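## Task

Get exactly one small part (a block, cylinder or plug) into every pocket of the turntable's trays by releasing parts into the lid's chutes from just over each chute rim. Each green-button press turns the table a quarter turn counter-clockwise as seen from above, and a pocket passes beneath every chute 3.7 s after the press. A press only registers if the table is stationary (white edge strips on the lid mean it is turning) and the button is held down briefly; it must rise again before the next press. Only 7 quarter turns are available. The turntable has to be at rest when you finish. The arm feet (metres, heading in degrees counter-clockwise from +x) are: arm1 x=+0.50 y=-0.03 z=+0.78 heading -134; arm2 x=-0.43 y=+0.65 z=+0.79 heading -47; arm3 x=-1.02 y=+0.02 z=+0.76 heading +46; arm4 x=-0.07 y=-0.65 z=+0.78 heading +133. At the end every gripper must have released and every arm moved away; anything held in place only by a robot does not count.

## Robot and tools

Robots: four identical i2rt Big YAM arms named arm1, arm2, arm3 and arm4, each with six joints, a two-finger gripper and a wrist camera (arm1_cam_wrist ... arm4_cam_wrist). Two fixed room cameras also exist: cam_corner and cam_top. Reach is roughly 1.0 m from the joint-1 axis. With joints 1 and 6 at zero and the hand level and forward, the wrist camera sits above the hand looking toward the fingertips.

Frame: one shared scene frame, origin on the floor, +z up. Foot positions and headings are given in the task. The hand point is midway between the fingertips; its z axis runs along the fingers and the fingers close along its y axis. Calls never take Cartesian poses, only joint angles.

Joints (all absolute targets, radians except the gripper; range, then the tolerance counted as arrived):
- joint1_rad -2.879..2.879 (±0.045): swivels the arm about its foot, positive counter-clockwise from above; 0 points the arm along the foot's heading.
- joint2_rad 0..3.141 (±0.14): shoulder; 0 has the upper arm roughly level pointing backward, increasing raises it and then tips it forward.
- joint3_rad 0..3.019 (±0.09): elbow; 0 is fully folded, increasing opens it.
- joint4_rad -1.692..1.57 (±0.055): hand pitch, positive tilts fingers up.
- joint5_rad -1.57..1.57 (±0.03): sideways hand swing, positive toward the arm's right.
- joint6_rad -2.094..2.094 (±0.035): hand roll, positive clockwise viewed from behind the hand.
- gripper_m 0..0.093 (±0.003): fingertip gap in metres, an absolute opening, not an offset. Finger force tops out near 50-62 N per pad, lower on some grippers.
Joints move at different speeds, so the hand can sweep a wide arc between postures; plan intermediate postures near obstacles and other arms.

Tools:
- execute_actions: arguments "actions" (a list holding one action or nothing) and optional "cameras". An action is an object keyed by arm name; each arm entry holds "joints", a map from joint name to absolute target. One map per arm; name only the joints you want to set. All listed motions start at once and may finish at different moments; an action cannot run longer than 15 s. Unnamed joints or arms may still be driving toward earlier targets. Unknown keys or out-of-range numbers make the whole call rejected with nothing moving. "cameras" takes names from arm1_cam_wrist, arm2_cam_wrist, arm3_cam_wrist, arm4_cam_wrist, cam_corner, cam_top, all; omitted/null/["all"] gives every camera, [] gives none. An empty actions list just reports state and images.
- wait: "seconds" from 0 to 10; commands nothing while the world keeps running, then reports like an empty action. Useful for letting the turntable turn and a pocket arrive beneath a chute.
- zoom_image: "camera" plus "region" [x0, y0, x1, y1] in pixels of that camera's latest full image, top-left at (0,0), at most 504 by 504.
- finished_scene: "scene" integer (the current scene number). Irreversible; the result tells whether the task succeeded and presents the next task.

Reading results: each robot's state includes joint_positions. A "pictures" line lists camera names in the order of the attached images. joint_status explains how each commanded motion ended: reached; "off_target" (stopped short and may still push); "contact_stop" or "time_out" (gives up its target and holds, though a timed-out joint may keep a target no farther than 0.375, 0.375, 0.113, 0.225, 0.075, 0.3 rad for joints 1-6 from where it is and continue pushing, moving on if freed). "joint command not followed", usually with a "cause:" line, means a self/inter-arm clearance check blocked that arm's joint targets (the gripper target still runs); blocked joints show "not_followed" and may be retried with later actions until you send passable targets. on_its_own lists what the arm is doing uncommanded; "held at" gives the held target, not the actual position. To relieve a pushing joint, command its reported position. Targets very close to the current position may produce no motion. A joint bearing a load can sag.

Heat: sustained load warms motors. MOTOR HOT appears from 85 °C; at 100 °C an OVER-TEMPERATURE FAULT drops that whole arm and gripper until cooled, and affected keys read "limit_stop_at_motor_heat" (resend targets afterwards). Some heat persists between scenes.

Timing: the simulation runs while you compose replies, holding your last command. If a call reports a stop, later execute_actions, wait and finished_scene calls in that same reply are skipped.

Avoid: arms pressing on each other (hard contact can end the run; the clearance check ignores fingers, gripper housings and wrist cameras and may react late), the arms pushing hard on anything since they do not stop on contact, dropping or slamming parts, and knocking anything out of the work area. Objects may occasionally be nudged by outside disturbances. Press the button only when the lid strips are not glowing, hold briefly, then lift. Finish with all grippers open and arms withdrawn.

Each tool is called as name(argument=value, ...) on one line, values as JSON.

## Session

execute_actions(actions=[])

Scene clock: 0.00 s.
Motor temperatures (°C, as the motors report them): arm1=[25 27 25 24 25 24] | arm2=[24 27 26 26 24 25] | arm3=[24 26 26 24 27 26] | arm4=[24 25 26 24 27 24]
arm1.joint_positions: joint1_rad=+0.696 joint2_rad=+0.431 joint3_rad=+1.464 joint4_rad=-1.546 joint5_rad=+0.015 joint6_rad=-0.010 gripper_m=+0.095
arm1.joint_status: not commanded
arm1.hand: x=+0.4920 y=-0.1415 z=+1.3424 quat_wxyz=(-0.337, -0.629, -0.592, +0.376) (m; scene frame)
arm2.joint_positions: joint1_rad=+0.316 joint2_rad=+0.442 joint3_rad=+1.469 joint4_rad=-1.552 joint5_rad=-0.009 joint6_rad=-0.002 gripper_m=+0.094
arm2.joint_status: not commanded
arm2.hand: x=-0.3309 y=+0.6016 z=+1.3533 quat_wxyz=(-0.489, -0.210, -0.837, +0.127) (m; scene frame)
arm3.joint_positions: joint1_rad=+0.037 joint2_rad=+0.420 joint3_rad=+1.470 joint4_rad=-1.519 joint5_rad=-0.015 joint6_rad=+0.004 gripper_m=+0.095
arm3.joint_status: not commanded
arm3.hand: x=-0.9380 y=+0.1127 z=+1.3277 quat_wxyz=(-0.469, +0.348, -0.782, -0.218) (m; scene frame)
arm4.joint_positions: joint1_rad=-0.208 joint2_rad=+0.424 joint3_rad=+1.464 joint4_rad=-1.540 joint5_rad=-0.001 joint6_rad=-0.004 gripper_m=+0.095
arm4.joint_status: not commanded
arm4.hand: x=-0.1361 y=-0.5590 z=+1.3365 quat_wxyz=(-0.256, +0.752, -0.416, -0.443) (m; scene frame)
pictures: arm1_cam_wrist, arm2_cam_wrist, arm3_cam_wrist, arm4_cam_wrist, cam_corner, cam_top
Images, in order (width x height): arm1_cam_wrist 616x616, arm2_cam_wrist 616x616, arm3_cam_wrist 616x616, arm4_cam_wrist 616x616, cam_corner 672x504, cam_top 672x504.

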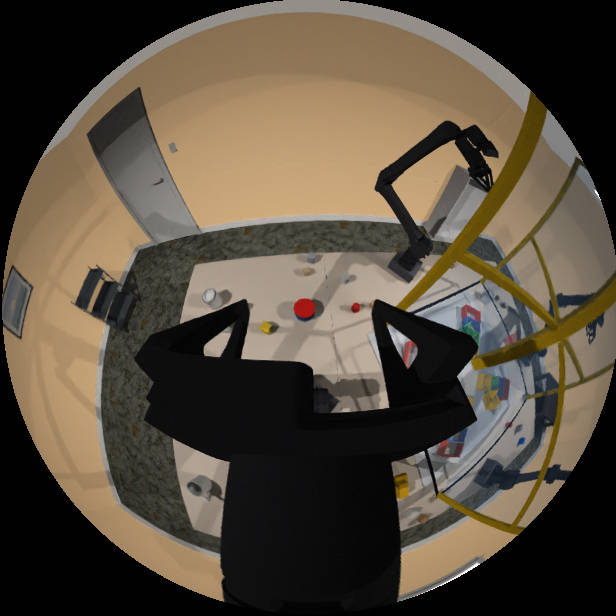

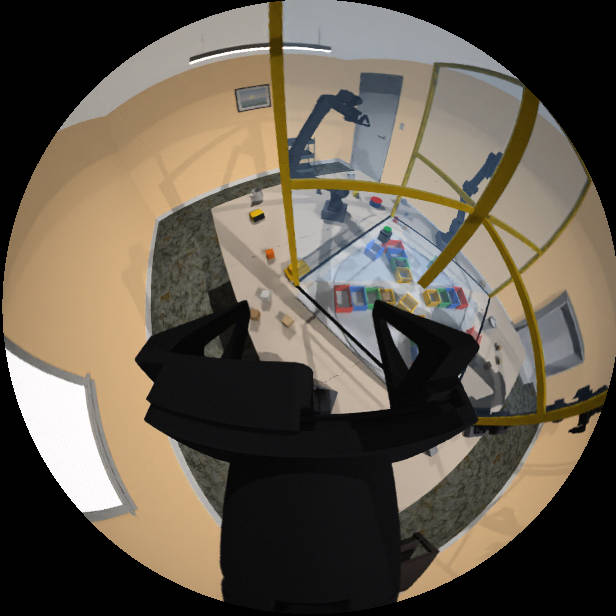

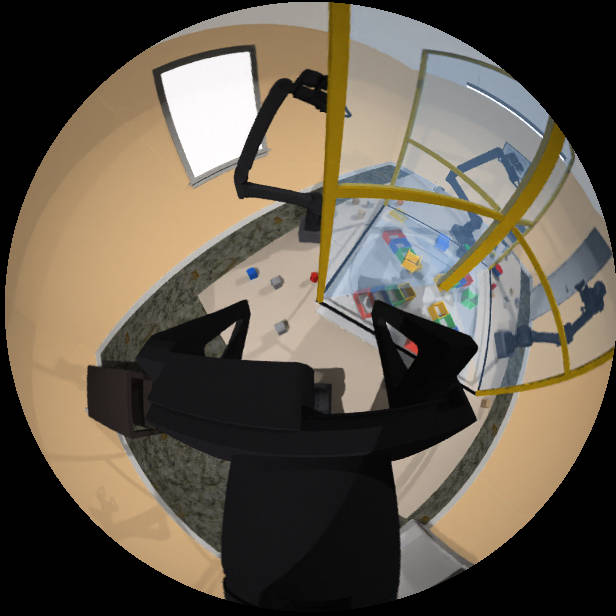

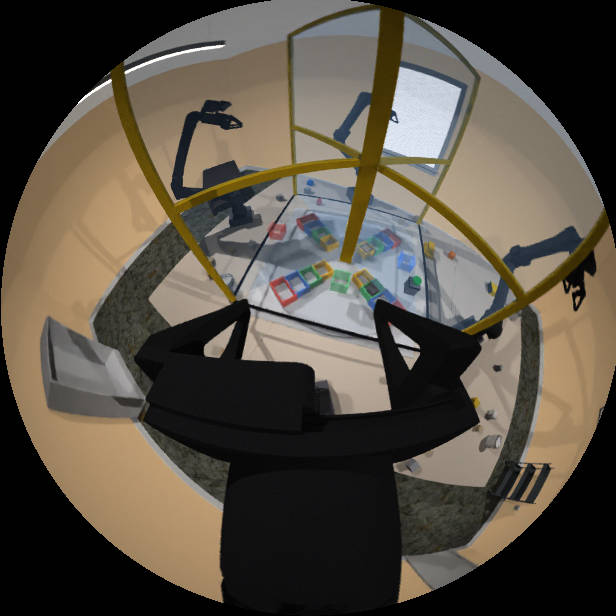

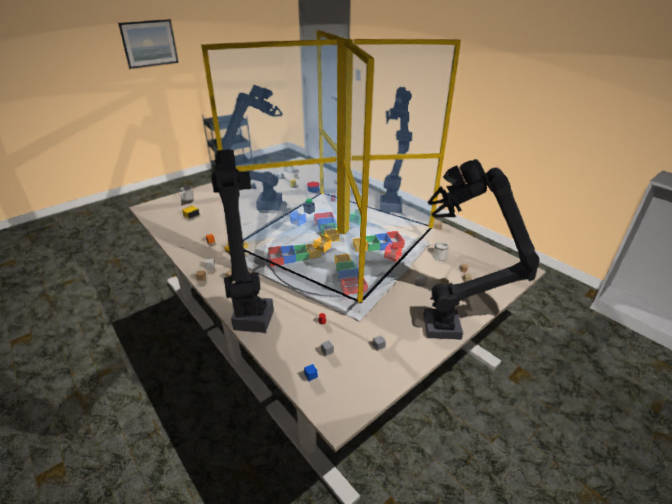

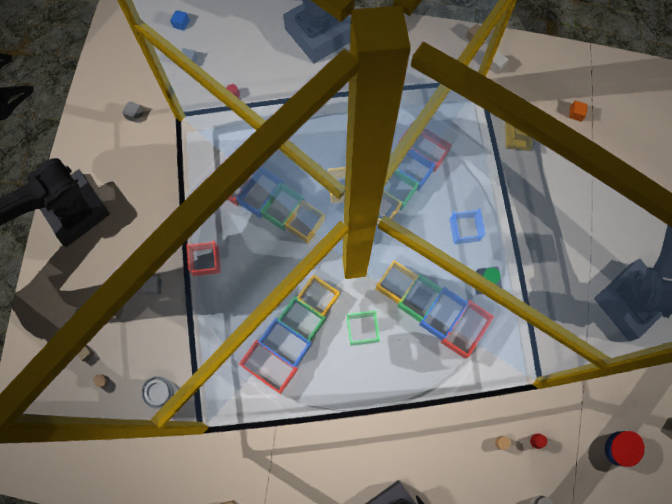

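execute_actions(actions=[{"arm1":{"joints":{"joint2_rad":1.2,"joint3_rad":1.2,"joint4_rad":-1.57}},"arm2":{"joints":{"joint2_rad":1.57,"joint3_rad":1.57,"joint4_rad":-1.57,"joint1_rad":0.8}},"arm3":{"joints":{"joint2_rad":1.4,"joint3_rad":1.1,"joint4_rad":-1.27,"joint1_rad":0.4}},"arm4":{"joints":{"joint2_rad":1.2,"joint3_rad":1.2,"joint4_rad":-1.0,"joint1_rad":1.0}}}])

zoom_image(camera="cam_top", region=[0,0,400,504])

zoom_image(camera="cam_top", region=[272,0,672,504])

zoom_image(camera="cam_corner", region=[120,130,560,460])

Scene clock: 18.60 s.
Motor temperatures (°C, as the motors report them): arm1=[25 27 27 25 25 24] | arm2=[24 28 27 26 24 25] | arm3=[24 26 28 24 27 26] | arm4=[24 26 28 24 27 24]
arm1.joint_positions: joint1_rad=+0.696 joint2_rad=+1.201 joint3_rad=+1.190 joint4_rad=-1.559 joint5_rad=+0.015 joint6_rad=-0.010 gripper_m=+0.095
arm1.joint_status: all done
arm1.hand: x=+0.4766 y=-0.3554 z=+1.0432 quat_wxyz=(+0.007, -0.726, -0.687, +0.007) (m; scene frame)
arm2.joint_positions: joint1_rad=+0.792 joint2_rad=+1.568 joint3_rad=+1.567 joint4_rad=-1.556 joint5_rad=-0.009 joint6_rad=-0.002 gripper_m=+0.094
arm2.joint_status: all done
arm2.hand: x=+0.0405 y=+0.6415 z=+1.0611 quat_wxyz=(-0.011, -0.013, -1.000, +0.003) (m; scene frame)
arm3.joint_positions: joint1_rad=+0.399 joint2_rad=+1.389 joint3_rad=+1.096 joint4_rad=-1.277 joint5_rad=-0.014 joint6_rad=+0.004 gripper_m=+0.095
arm3.joint_status: all done
arm3.hand: x=-0.8786 y=+0.3845 z=+0.9169 quat_wxyz=(+0.011, +0.561, -0.827, -0.007) (m; scene frame)
arm4.joint_positions: joint1_rad=+0.996 joint2_rad=+1.217 joint3_rad=+1.180 joint4_rad=-1.020 joint5_rad=-0.001 joint6_rad=-0.004 gripper_m=+0.095
arm4.joint_status: all done
arm4.hand: x=-0.5237 y=-0.7353 z=+1.0522 quat_wxyz=(+0.018, +0.964, +0.091, -0.248) (m; scene frame)
pictures: arm1_cam_wrist, arm2_cam_wrist, arm3_cam_wrist, arm4_cam_wrist, cam_corner, cam_top
Images, in order (width x height): arm1_cam_wrist 616x616, arm2_cam_wrist 616x616, arm3_cam_wrist 616x616, arm4_cam_wrist 616x616, cam_corner 672x504, cam_top 672x504.

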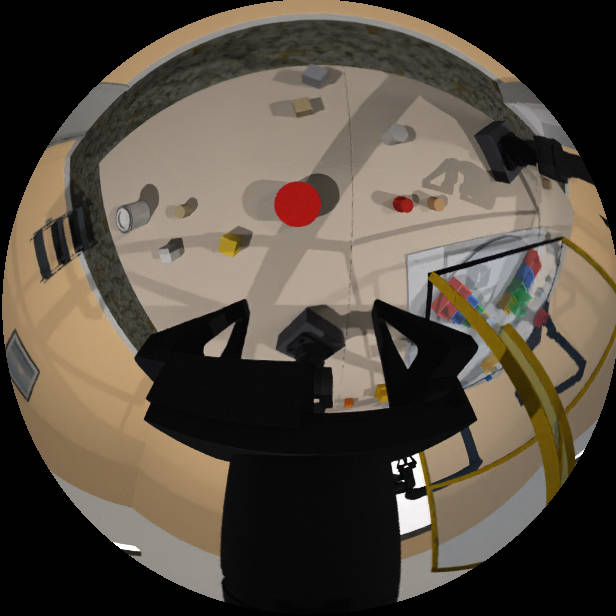

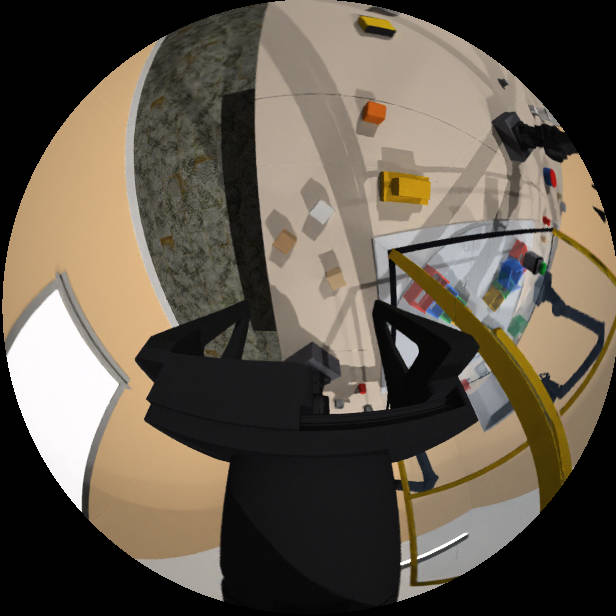

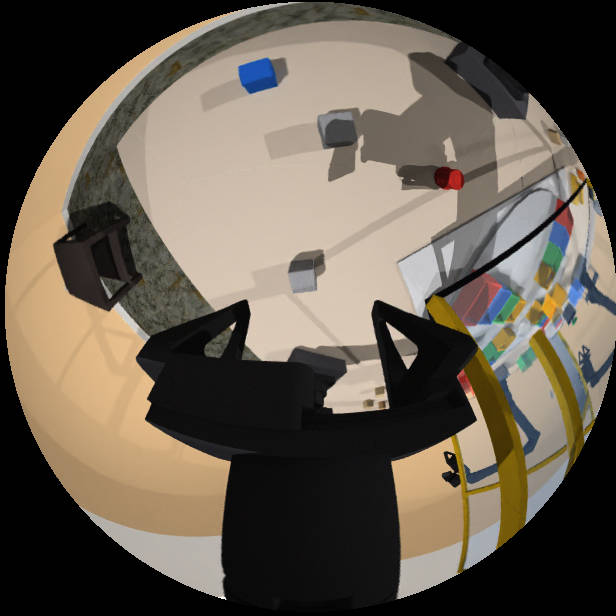

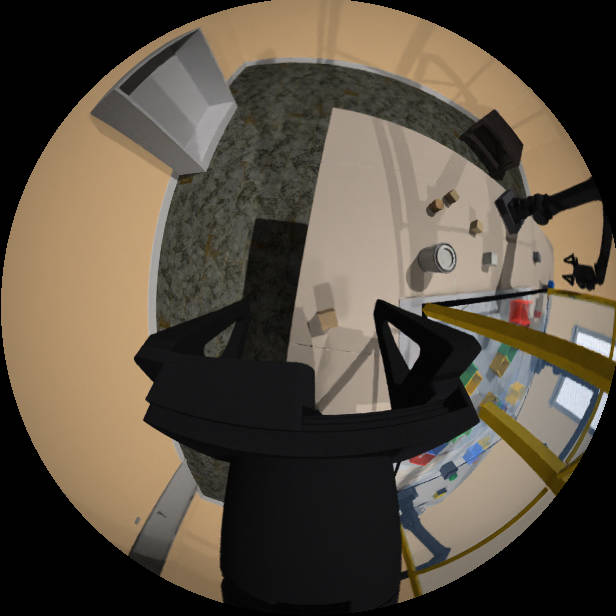

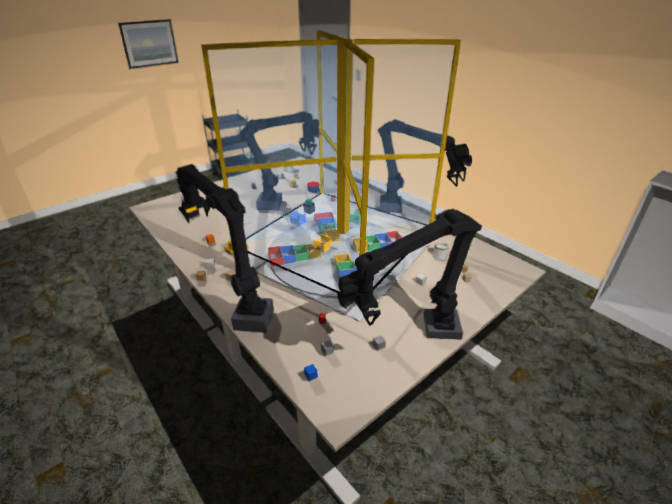

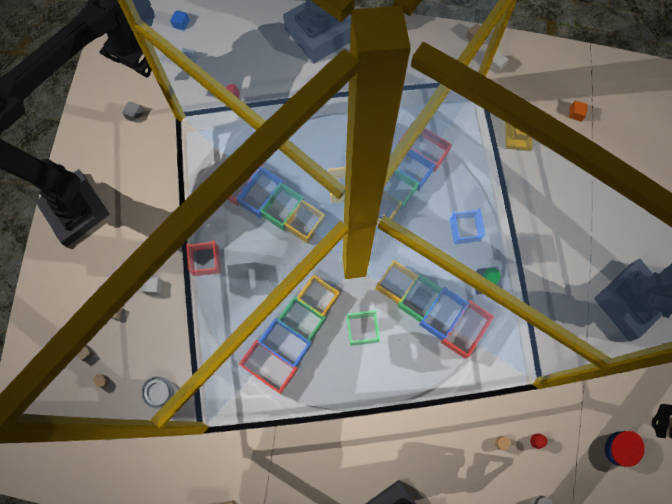

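Region (0, 0, 400, 504) of cam_top's 672x504 image, scaled by 1.000; it fills the left 400 columns of this view, and the rest is white.

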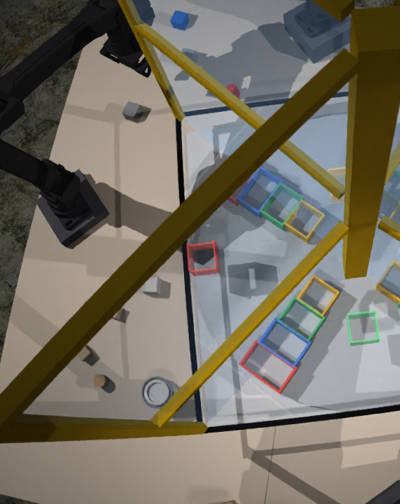

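Region (272, 0, 672, 504) of cam_top's 672x504 image, scaled by 1.000; it fills the left 400 columns of this view, and the rest is white.

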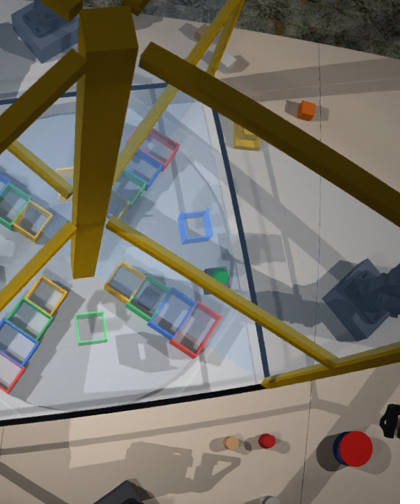

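Region (120, 130, 560, 460) of cam_corner's 672x504 image, scaled by 1.145, with more detail than that image has; it fills the top 378 rows of this view, and the rest is white.

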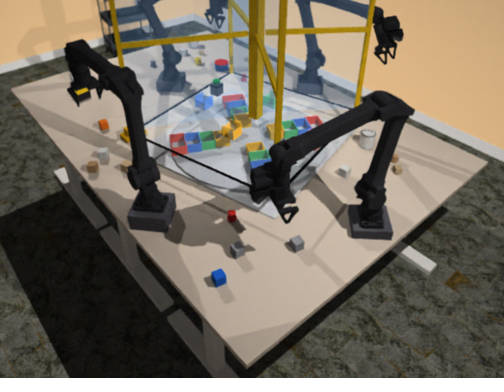

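execute_actions(actions=[{"arm1":{"joints":{"joint1_rad":1.16,"joint2_rad":1.403,"joint3_rad":0.81,"joint4_rad":-0.976}},"arm2":{"joints":{"joint2_rad":1.484,"joint3_rad":0.893,"joint4_rad":-0.99,"joint1_rad":0.64}},"arm3":{"joints":{"joint2_rad":1.339,"joint3_rad":0.836,"joint4_rad":-1.05,"joint1_rad":0.43}},"arm4":{"joints":{"joint2_rad":1.59,"joint3_rad":1.0,"joint4_rad":-0.99,"joint1_rad":0.905}}}], cameras=["arm1_cam_wrist","arm2_cam_wrist","arm3_cam_wrist","arm4_cam_wrist"])

Scene clock: 73.40 s.
Motor temperatures (°C, as the motors report them): arm1=[25 27 29 24 25 24] | arm2=[24 29 29 26 24 25] | arm3=[24 26 30 24 27 26] | arm4=[24 26 32 24 27 24]
arm1.joint_positions: joint1_rad=+1.156 joint2_rad=+1.410 joint3_rad=+0.803 joint4_rad=-0.988 joint5_rad=+0.015 joint6_rad=-0.010 gripper_m=+0.095
arm1.joint_status: all done
arm1.hand: x=+0.6266 y=-0.3374 z=+0.8359 quat_wxyz=(+0.016, -0.550, -0.835, +0.001) (m; scene frame)
arm2.joint_positions: joint1_rad=+0.628 joint2_rad=+1.483 joint3_rad=+0.899 joint4_rad=-1.007 joint5_rad=-0.008 joint6_rad=-0.002 gripper_m=+0.094
arm2.joint_status: all done
arm2.hand: x=-0.0684 y=+0.5813 z=+0.8554 quat_wxyz=(+0.005, -0.095, -0.995, +0.002) (m; scene frame)
arm3.joint_positions: joint1_rad=+0.427 joint2_rad=+1.351 joint3_rad=+0.837 joint4_rad=-1.060 joint5_rad=-0.014 joint6_rad=+0.004 gripper_m=+0.095
arm3.joint_status: all done
arm3.hand: x=-0.9061 y=+0.3418 z=+0.8399 quat_wxyz=(+0.013, +0.573, -0.820, -0.006) (m; scene frame)
arm4.joint_positions: joint1_rad=+0.906 joint2_rad=+1.605 joint3_rad=+0.976 joint4_rad=-1.002 joint5_rad=-0.001 joint6_rad=-0.004 gripper_m=+0.095
arm4.joint_status: all done
arm4.hand: x=-0.4670 y=-0.6863 z=+0.8088 quat_wxyz=(-0.006, +0.998, +0.047, +0.035) (m; scene frame)
pictures: arm1_cam_wrist, arm2_cam_wrist, arm3_cam_wrist, arm4_cam_wrist
Images, in order (width x height): arm1_cam_wrist 616x616, arm2_cam_wrist 616x616, arm3_cam_wrist 616x616, arm4_cam_wrist 616x616.

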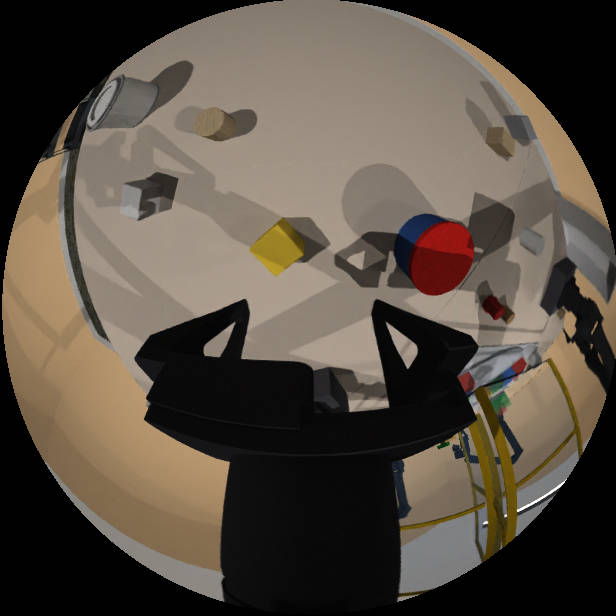

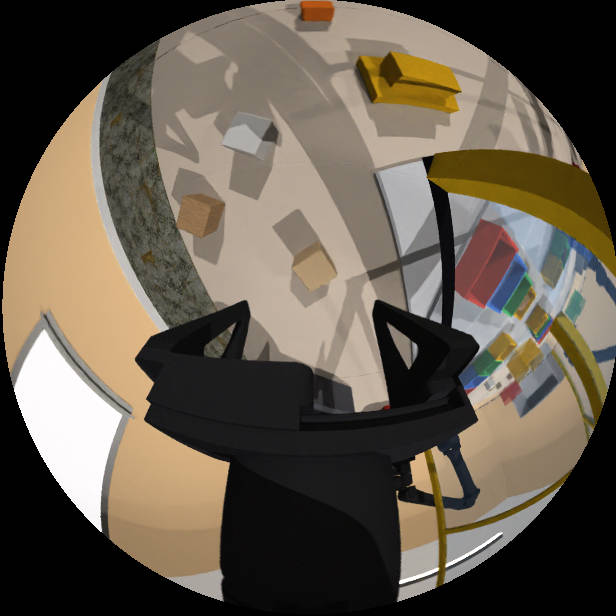

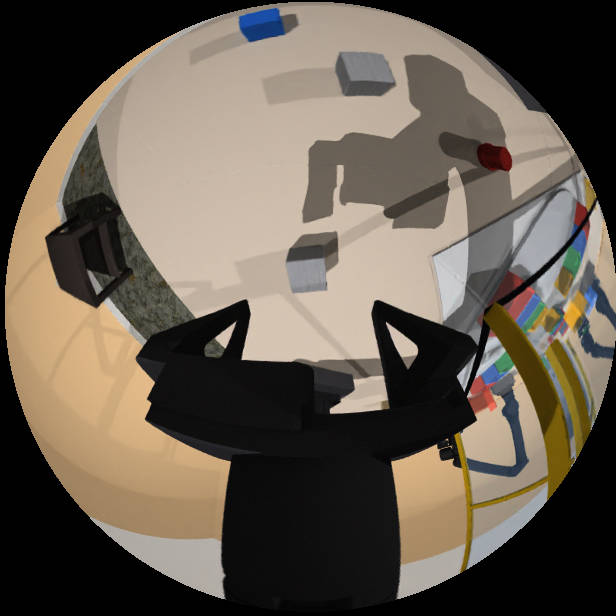

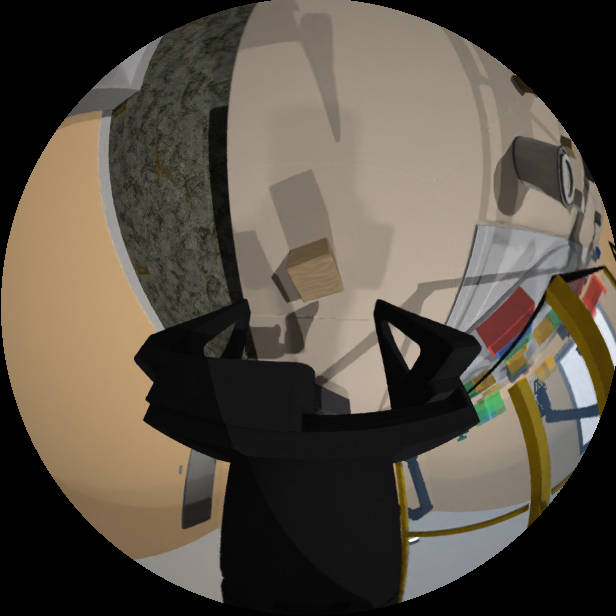

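execute_actions(actions=[{"arm1":{"joints":{"joint1_rad":1.25,"joint6_rad":-0.58,"joint4_rad":-0.88}},"arm2":{"joints":{"joint6_rad":-0.5,"joint1_rad":0.61}},"arm3":{"joints":{"joint6_rad":-0.05}},"arm4":{"joints":{"joint6_rad":-0.33,"joint4_rad":-0.92,"joint1_rad":0.88}}}], cameras=[])

execute_actions(actions=[{"arm1":{"joints":{"joint2_rad":1.62,"joint3_rad":0.775,"joint4_rad":-0.695}},"arm2":{"joints":{"joint2_rad":1.665,"joint3_rad":0.783,"joint4_rad":-0.68}},"arm3":{"joints":{"joint2_rad":1.475,"joint3_rad":0.708,"joint4_rad":-0.775}},"arm4":{"joints":{"joint2_rad":1.65,"joint3_rad":0.93,"joint4_rad":-0.79}}}])

Scene clock: 105.93 s.
Motor temperatures (°C, as the motors report them): arm1=[25 28 29 24 25 24] | arm2=[24 28 29 26 24 25] | arm3=[24 26 29 24 27 26] | arm4=[24 27 31 24 27 24]
arm1.joint_positions: joint1_rad=+1.247 joint2_rad=+1.410 joint3_rad=+0.803 joint4_rad=-0.893 joint5_rad=+0.015 joint6_rad=-0.563 gripper_m=+0.095
arm1.joint_status: all done
arm1.hand: x=+0.6654 y=-0.3453 z=+0.8363 quat_wxyz=(-0.017, -0.258, -0.966, +0.032) (m; scene frame)
arm2.joint_positions: joint1_rad=+0.624 joint2_rad=+1.483 joint3_rad=+0.899 joint4_rad=-1.007 joint5_rad=-0.008 joint6_rad=-0.487 gripper_m=+0.094
arm2.joint_status: all done
arm2.hand: x=-0.0687 y=+0.5796 z=+0.8554 quat_wxyz=(+0.006, +0.145, -0.989, +0.000) (m; scene frame)
arm3.joint_positions: joint1_rad=+0.427 joint2_rad=+1.351 joint3_rad=+0.837 joint4_rad=-1.060 joint5_rad=-0.014 joint6_rad=-0.040 gripper_m=+0.095
arm3.joint_status: all done
arm3.hand: x=-0.9061 y=+0.3418 z=+0.8399 quat_wxyz=(+0.013, +0.591, -0.807, -0.006) (m; scene frame)
arm4.joint_positions: joint1_rad=+0.892 joint2_rad=+1.605 joint3_rad=+0.976 joint4_rad=-0.935 joint5_rad=-0.001 joint6_rad=-0.318 gripper_m=+0.095
arm4.joint_status: all done
arm4.hand: x=-0.4838 y=-0.6820 z=+0.8082 quat_wxyz=(-0.005, +0.981, +0.196, +0.002) (m; scene frame)
pictures: none
No camera images: the call's "cameras" was empty. Leave "cameras" out to get every camera's image.

Scene clock: 106.97 s.
Motor temperatures (°C, as the motors report them): arm1=[25 28 29 24 25 24] | arm2=[24 28 29 26 24 25] | arm3=[24 26 29 24 27 26] | arm4=[24 27 31 24 27 24]
arm1.joint_positions: joint1_rad=+1.247 joint2_rad=+1.630 joint3_rad=+0.771 joint4_rad=-0.708 joint5_rad=+0.015 joint6_rad=-0.564 gripper_m=+0.095
arm1.joint_status: all done
arm1.hand: x=+0.6664 y=-0.3480 z=+0.7535 quat_wxyz=(+0.006, -0.257, -0.966, +0.007) (m; scene frame)
arm2.joint_positions: joint1_rad=+0.624 joint2_rad=+1.673 joint3_rad=+0.781 joint4_rad=-0.696 joint5_rad=-0.008 joint6_rad=-0.487 gripper_m=+0.094
arm2.joint_status: all done
arm2.hand: x=-0.0741 y=+0.5794 z=+0.7554 quat_wxyz=(+0.004, +0.145, -0.989, +0.001) (m; scene frame)
arm3.joint_positions: joint1_rad=+0.427 joint2_rad=+1.478 joint3_rad=+0.704 joint4_rad=-0.786 joint5_rad=-0.014 joint6_rad=-0.040 gripper_m=+0.095
arm3.joint_status: all done
arm3.hand: x=-0.9096 y=+0.3345 z=+0.7596 quat_wxyz=(+0.007, +0.591, -0.807, -0.010) (m; scene frame)
arm4.joint_positions: joint1_rad=+0.892 joint2_rad=+1.659 joint3_rad=+0.921 joint4_rad=-0.805 joint5_rad=-0.001 joint6_rad=-0.318 gripper_m=+0.095
arm4.joint_status: all done
arm4.hand: x=-0.4827 y=-0.6815 z=+0.7711 quat_wxyz=(-0.006, +0.980, +0.197, -0.008) (m; scene frame)
pictures: arm1_cam_wrist, arm2_cam_wrist, arm3_cam_wrist, arm4_cam_wrist, cam_corner, cam_top
Images, in order (width x height): arm1_cam_wrist 616x616, arm2_cam_wrist 616x616, arm3_cam_wrist 616x616, arm4_cam_wrist 616x616, cam_corner 672x504, cam_top 672x504.

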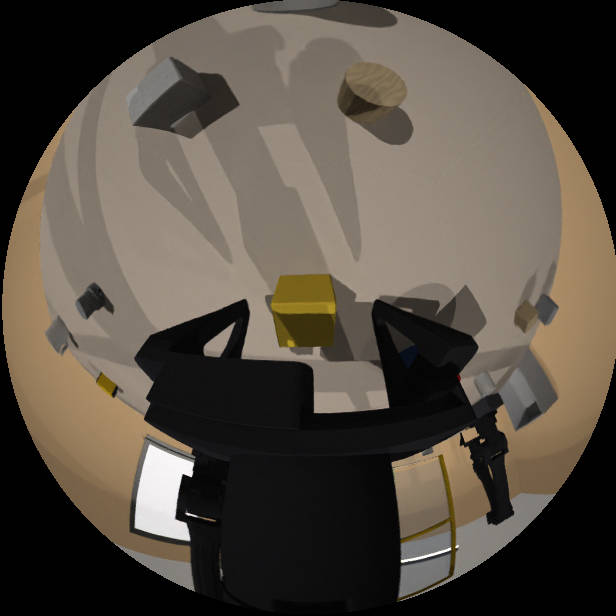

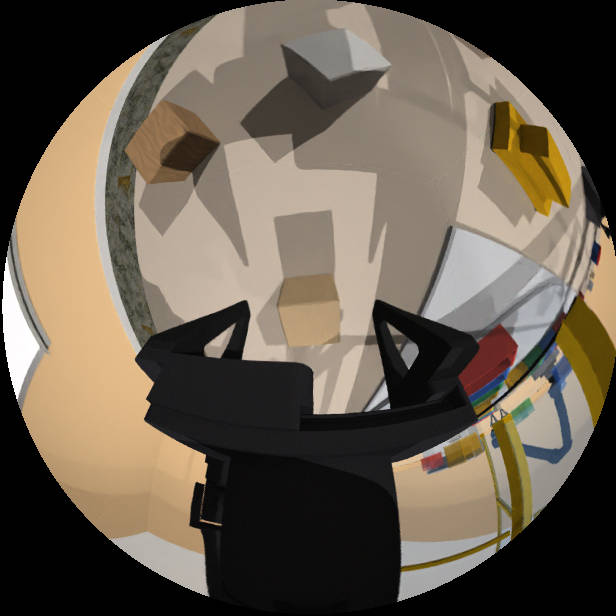

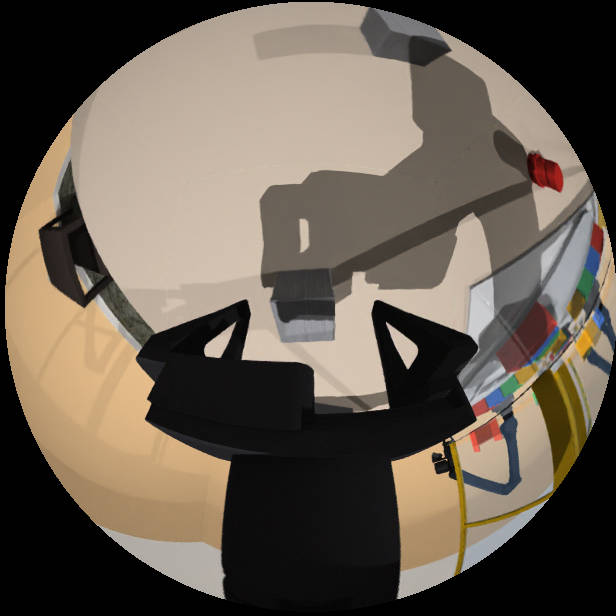

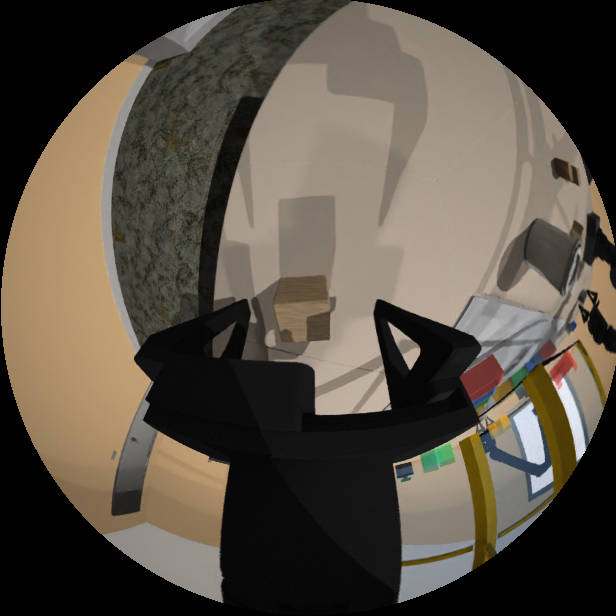

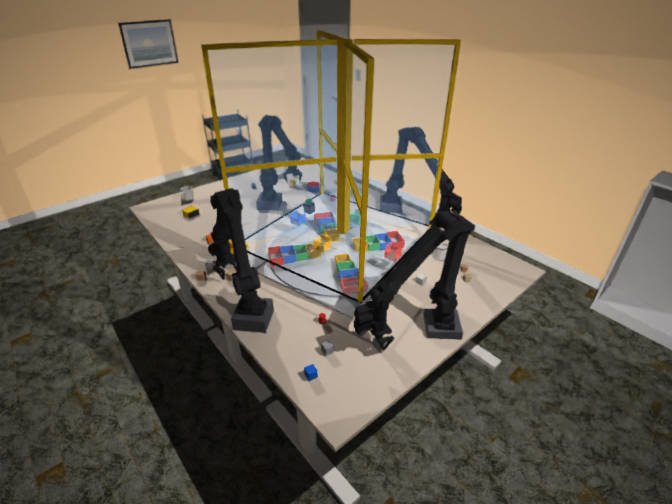

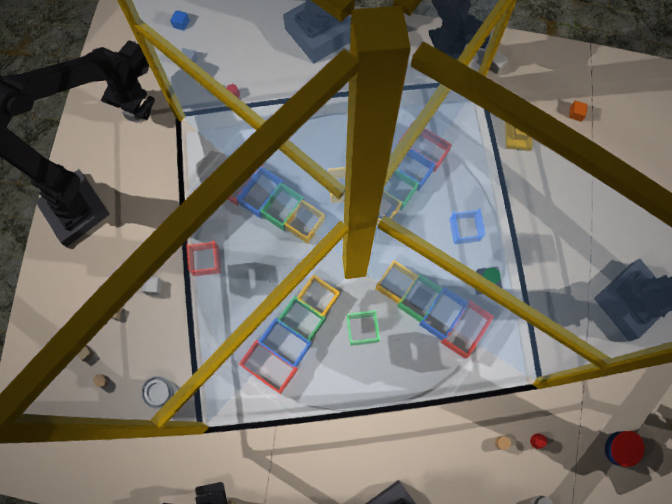

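execute_actions(actions=[{"arm4":{"joints":{"joint3_rad":0.88,"joint4_rad":-0.76}},"arm1":{"joints":{"gripper_m":0.02}},"arm2":{"joints":{"gripper_m":0.02}},"arm3":{"joints":{"gripper_m":0.02}}}], cameras=[])

execute_actions(actions=[{"arm4":{"joints":{"gripper_m":0.02}}}], cameras=[])

execute_actions(actions=[{"arm1":{"joints":{"joint2_rad":0.81,"joint3_rad":0.87,"joint4_rad":-1.62,"joint6_rad":0}},"arm2":{"joints":{"joint2_rad":0.81,"joint3_rad":0.87,"joint4_rad":-1.62,"joint6_rad":0}},"arm3":{"joints":{"joint2_rad":0.81,"joint3_rad":0.87,"joint4_rad":-1.62,"joint6_rad":0}},"arm4":{"joints":{"joint2_rad":0.81,"joint3_rad":0.89,"joint4_rad":-1.62,"joint6_rad":0}}}], cameras=[])

execute_actions(actions=[{"arm1":{"joints":{"joint1_rad":-1.02}},"arm2":{"joints":{"joint1_rad":-0.485}},"arm3":{"joints":{"joint1_rad":-1.09}},"arm4":{"joints":{"joint1_rad":-0.45}}}], cameras=[])

execute_actions(actions=[{"arm1":{"joints":{"joint2_rad":1.4,"joint3_rad":1.2,"joint4_rad":-1.35}},"arm2":{"joints":{"joint2_rad":1.4,"joint3_rad":1.2,"joint4_rad":-1.36}},"arm3":{"joints":{"joint2_rad":1.4,"joint3_rad":1.2,"joint4_rad":-1.34}},"arm4":{"joints":{"joint2_rad":1.4,"joint3_rad":1.22,"joint4_rad":-1.34}}}])

Scene clock: 124.33 s.
Motor temperatures (°C, as the motors report them): arm1=[25 28 28 24 25 24] | arm2=[24 29 28 26 24 25] | arm3=[24 26 29 24 27 26] | arm4=[24 27 30 24 27 24]
arm1.joint_positions: joint1_rad=+1.247 joint2_rad=+1.630 joint3_rad=+0.771 joint4_rad=-0.707 joint5_rad=+0.015 joint6_rad=-0.565 gripper_m=+0.039
arm1.joint_status: gripper_m off_target (ended at +0.039, target +0.020)
arm1.hand: x=+0.6665 y=-0.3481 z=+0.7535 quat_wxyz=(+0.006, -0.257, -0.966, +0.007) (m; scene frame)
arm2.joint_positions: joint1_rad=+0.624 joint2_rad=+1.673 joint3_rad=+0.781 joint4_rad=-0.696 joint5_rad=-0.008 joint6_rad=-0.488 gripper_m=+0.039
arm2.joint_status: gripper_m off_target (ended at +0.039, target +0.020)
arm2.hand: x=-0.0741 y=+0.5794 z=+0.7554 quat_wxyz=(+0.004, +0.145, -0.989, +0.001) (m; scene frame)
arm3.joint_positions: joint1_rad=+0.427 joint2_rad=+1.478 joint3_rad=+0.704 joint4_rad=-0.784 joint5_rad=-0.015 joint6_rad=-0.041 gripper_m=+0.040
arm3.joint_status: gripper_m off_target (ended at +0.040, target +0.020)
arm3.hand: x=-0.9096 y=+0.3350 z=+0.7596 quat_wxyz=(+0.006, +0.591, -0.806, -0.011) (m; scene frame)
arm4.joint_positions: joint1_rad=+0.892 joint2_rad=+1.659 joint3_rad=+0.873 joint4_rad=-0.775 joint5_rad=-0.001 joint6_rad=-0.318 gripper_m=+0.095
arm4.joint_status: all done
arm4.hand: x=-0.4656 y=-0.6800 z=+0.7579 quat_wxyz=(-0.005, +0.980, +0.196, +0.001) (m; scene frame)
pictures: none
No camera images: the call's "cameras" was empty. Leave "cameras" out to get every camera's image.

Scene clock: 125.00 s.
Motor temperatures (°C, as the motors report them): arm1=[25 28 28 24 25 24] | arm2=[24 29 28 26 24 25] | arm3=[24 26 29 24 27 26] | arm4=[24 27 30 24 27 24]
arm1.joint_positions: joint1_rad=+1.247 joint2_rad=+1.630 joint3_rad=+0.771 joint4_rad=-0.707 joint5_rad=+0.015 joint6_rad=-0.565 gripper_m=+0.039
arm1.joint_status: not commanded
arm1.hand: x=+0.6665 y=-0.3481 z=+0.7535 quat_wxyz=(+0.006, -0.257, -0.966, +0.007) (m; scene frame)
arm2.joint_positions: joint1_rad=+0.624 joint2_rad=+1.673 joint3_rad=+0.781 joint4_rad=-0.696 joint5_rad=-0.008 joint6_rad=-0.488 gripper_m=+0.039
arm2.joint_status: not commanded
arm2.hand: x=-0.0741 y=+0.5794 z=+0.7554 quat_wxyz=(+0.004, +0.145, -0.989, +0.001) (m; scene frame)
arm3.joint_positions: joint1_rad=+0.427 joint2_rad=+1.478 joint3_rad=+0.704 joint4_rad=-0.784 joint5_rad=-0.015 joint6_rad=-0.041 gripper_m=+0.040
arm3.joint_status: not commanded
arm3.hand: x=-0.9096 y=+0.3350 z=+0.7596 quat_wxyz=(+0.006, +0.591, -0.806, -0.011) (m; scene frame)
arm4.joint_positions: joint1_rad=+0.892 joint2_rad=+1.659 joint3_rad=+0.873 joint4_rad=-0.775 joint5_rad=-0.001 joint6_rad=-0.319 gripper_m=+0.039
arm4.joint_status: gripper_m off_target (ended at +0.039, target +0.020)
arm4.hand: x=-0.4656 y=-0.6800 z=+0.7579 quat_wxyz=(-0.005, +0.980, +0.197, +0.001) (m; scene frame)
pictures: none
No camera images: the call's "cameras" was empty. Leave "cameras" out to get every camera's image.

Scene clock: 126.60 s.
Motor temperatures (°C, as the motors report them): arm1=[25 28 28 24 25 24] | arm2=[24 29 29 26 24 25] | arm3=[24 26 29 24 27 26] | arm4=[24 27 30 24 27 24]
arm1.joint_positions: joint1_rad=+1.247 joint2_rad=+0.805 joint3_rad=+0.839 joint4_rad=-1.609 joint5_rad=+0.015 joint6_rad=-0.017 gripper_m=+0.039
arm1.joint_status: all done
arm1.hand: x=+0.5865 y=-0.1945 z=+1.0021 quat_wxyz=(+0.008, -0.509, -0.861, +0.007) (m; scene frame)
arm2.joint_positions: joint1_rad=+0.624 joint2_rad=+0.806 joint3_rad=+0.831 joint4_rad=-1.605 joint5_rad=-0.008 joint6_rad=-0.013 gripper_m=+0.039
arm2.joint_status: all done
arm2.hand: x=-0.2481 y=+0.6173 z=+1.0109 quat_wxyz=(+0.000, -0.092, -0.996, +0.002) (m; scene frame)
arm3.joint_positions: joint1_rad=+0.427 joint2_rad=+0.817 joint3_rad=+0.839 joint4_rad=-1.610 joint5_rad=-0.015 joint6_rad=-0.010 gripper_m=+0.040
arm3.joint_status: all done
arm3.hand: x=-0.9547 y=+0.2040 z=+0.9759 quat_wxyz=(+0.018, +0.578, -0.816, -0.002) (m; scene frame)
arm4.joint_positions: joint1_rad=+0.892 joint2_rad=+0.807 joint3_rad=+0.873 joint4_rad=-1.607 joint5_rad=-0.001 joint6_rad=-0.012 gripper_m=+0.039
arm4.joint_status: all done
arm4.hand: x=-0.2705 y=-0.6675 z=+1.0049 quat_wxyz=(-0.004, +0.999, +0.045, -0.010) (m; scene frame)
pictures: none
No camera images: the call's "cameras" was empty. Leave "cameras" out to get every camera's image.

Scene clock: 128.73 s.
Motor temperatures (°C, as the motors report them): arm1=[25 28 29 24 25 24] | arm2=[24 29 29 26 24 25] | arm3=[24 26 30 24 27 26] | arm4=[24 27 31 24 27 24]
arm1.joint_positions: joint1_rad=-1.009 joint2_rad=+0.805 joint3_rad=+0.839 joint4_rad=-1.609 joint5_rad=+0.015 joint6_rad=-0.014 gripper_m=+0.039
arm1.joint_status: all done
arm1.hand: x=+0.3165 y=+0.0144 z=+1.0033 quat_wxyz=(+0.007, -0.996, +0.092, -0.001) (m; scene frame)
arm2.joint_positions: joint1_rad=-0.475 joint2_rad=+0.806 joint3_rad=+0.831 joint4_rad=-1.605 joint5_rad=-0.009 joint6_rad=-0.011 gripper_m=+0.039
arm2.joint_status: all done
arm2.hand: x=-0.3807 y=+0.4722 z=+1.0121 quat_wxyz=(-0.006, -0.599, -0.801, -0.003) (m; scene frame)
arm3.joint_positions: joint1_rad=-1.087 joint2_rad=+0.817 joint3_rad=+0.839 joint4_rad=-1.610 joint5_rad=-0.013 joint6_rad=-0.008 gripper_m=+0.040
arm3.joint_status: all done
arm3.hand: x=-0.8349 y=-0.0276 z=+0.9759 quat_wxyz=(+0.013, -0.141, -0.990, -0.004) (m; scene frame)
arm4.joint_positions: joint1_rad=-0.440 joint2_rad=+0.807 joint3_rad=+0.873 joint4_rad=-1.607 joint5_rad=+0.000 joint6_rad=-0.010 gripper_m=+0.039
arm4.joint_status: all done
arm4.hand: x=-0.1348 y=-0.4650 z=+1.0085 quat_wxyz=(-0.016, +0.812, -0.583, -0.011) (m; scene frame)
pictures: none
No camera images: the call's "cameras" was empty. Leave "cameras" out to get every camera's image.

Scene clock: 130.20 s.
Motor temperatures (°C, as the motors report them): arm1=[25 28 29 24 25 24] | arm2=[24 29 29 26 24 25] | arm3=[24 26 30 24 27 26] | arm4=[24 27 31 24 27 24]
arm1.joint_positions: joint1_rad=-1.009 joint2_rad=+1.412 joint3_rad=+1.171 joint4_rad=-1.355 joint5_rad=+0.015 joint6_rad=-0.014 gripper_m=+0.039
arm1.joint_status: all done
arm1.hand: x=+0.1156 y=+0.0549 z=+0.9645 quat_wxyz=(+0.006, -0.996, +0.092, -0.011) (m; scene frame)
arm2.joint_positions: joint1_rad=-0.475 joint2_rad=+1.409 joint3_rad=+1.167 joint4_rad=-1.369 joint5_rad=-0.009 joint6_rad=-0.011 gripper_m=+0.039
arm2.joint_status: all done
arm2.hand: x=-0.3258 y=+0.2788 z=+0.9784 quat_wxyz=(+0.006, -0.599, -0.801, -0.012) (m; scene frame)
arm3.joint_positions: joint1_rad=-1.087 joint2_rad=+1.407 joint3_rad=+1.162 joint4_rad=-1.344 joint5_rad=-0.014 joint6_rad=-0.008 gripper_m=+0.040
arm3.joint_status: all done
arm3.hand: x=-0.6406 y=-0.0860 z=+0.9346 quat_wxyz=(+0.014, -0.141, -0.990, -0.004) (m; scene frame)
arm4.joint_positions: joint1_rad=-0.440 joint2_rad=+1.418 joint3_rad=+1.181 joint4_rad=-1.348 joint5_rad=+0.000 joint6_rad=-0.010 gripper_m=+0.039
arm4.joint_status: all done
arm4.hand: x=-0.1971 y=-0.2724 z=+0.9594 quat_wxyz=(-0.003, +0.813, -0.583, +0.006) (m; scene frame)
pictures: arm1_cam_wrist, arm2_cam_wrist, arm3_cam_wrist, arm4_cam_wrist, cam_corner, cam_top
Images, in order (width x height): arm1_cam_wrist 616x616, arm2_cam_wrist 616x616, arm3_cam_wrist 616x616, arm4_cam_wrist 616x616, cam_corner 672x504, cam_top 672x504.

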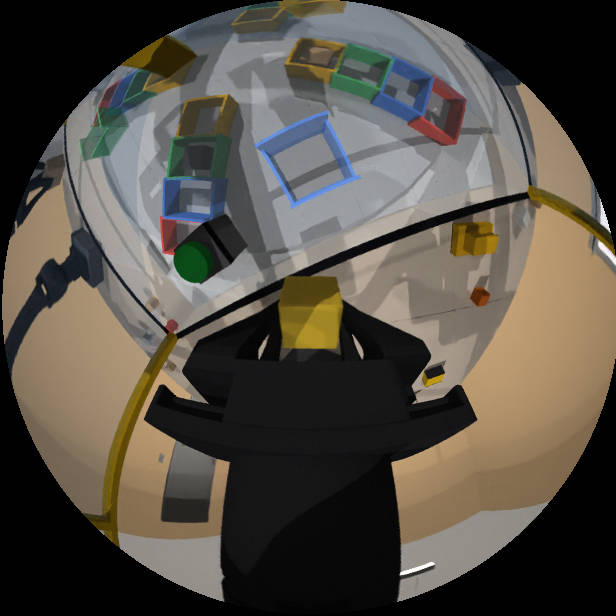

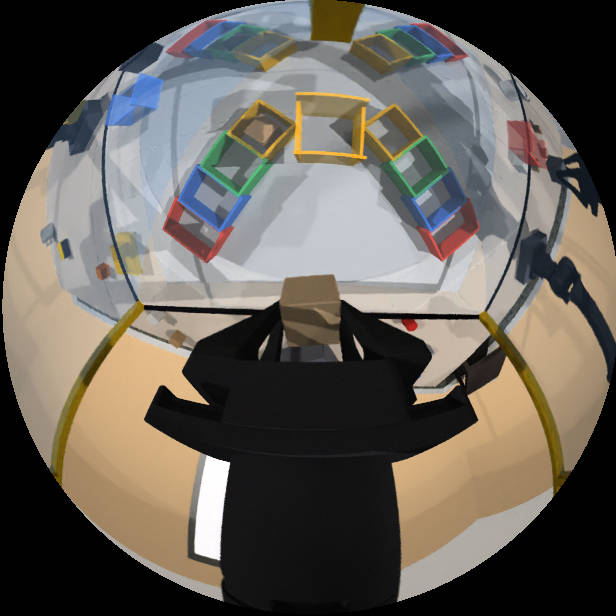

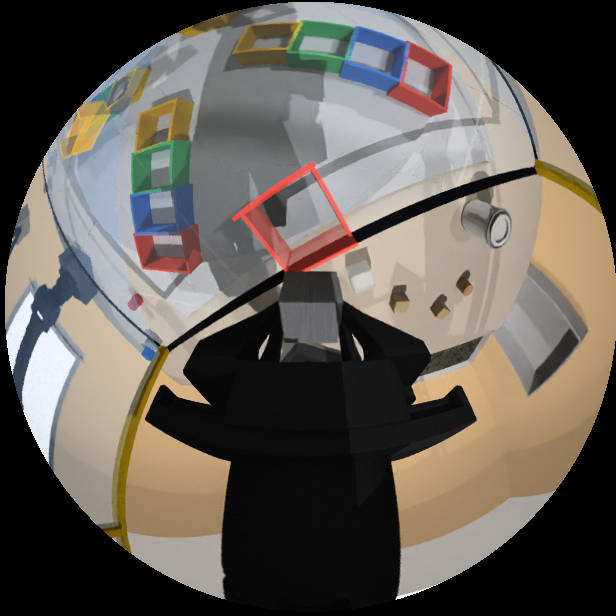

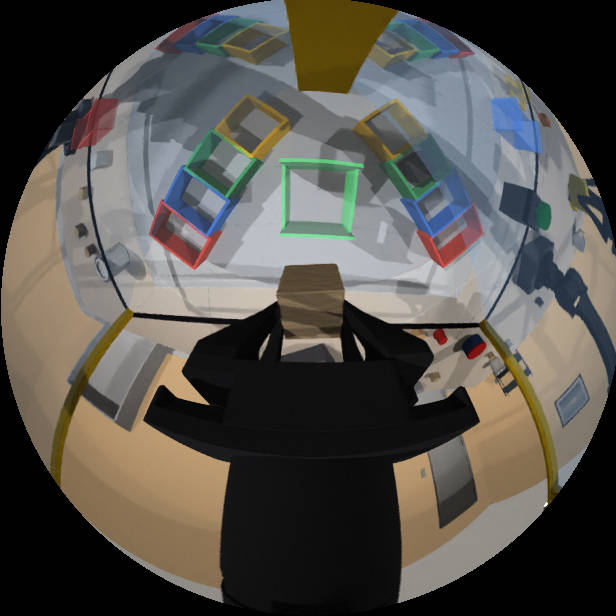

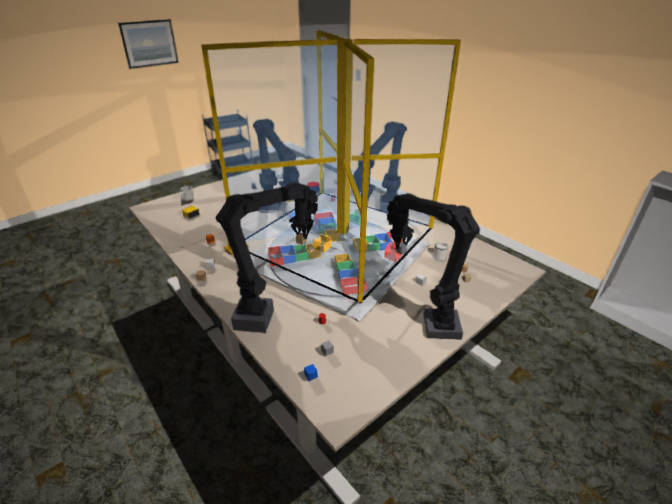

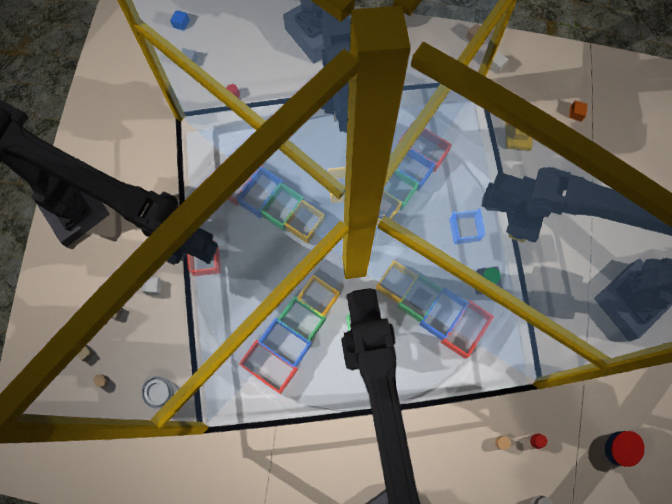

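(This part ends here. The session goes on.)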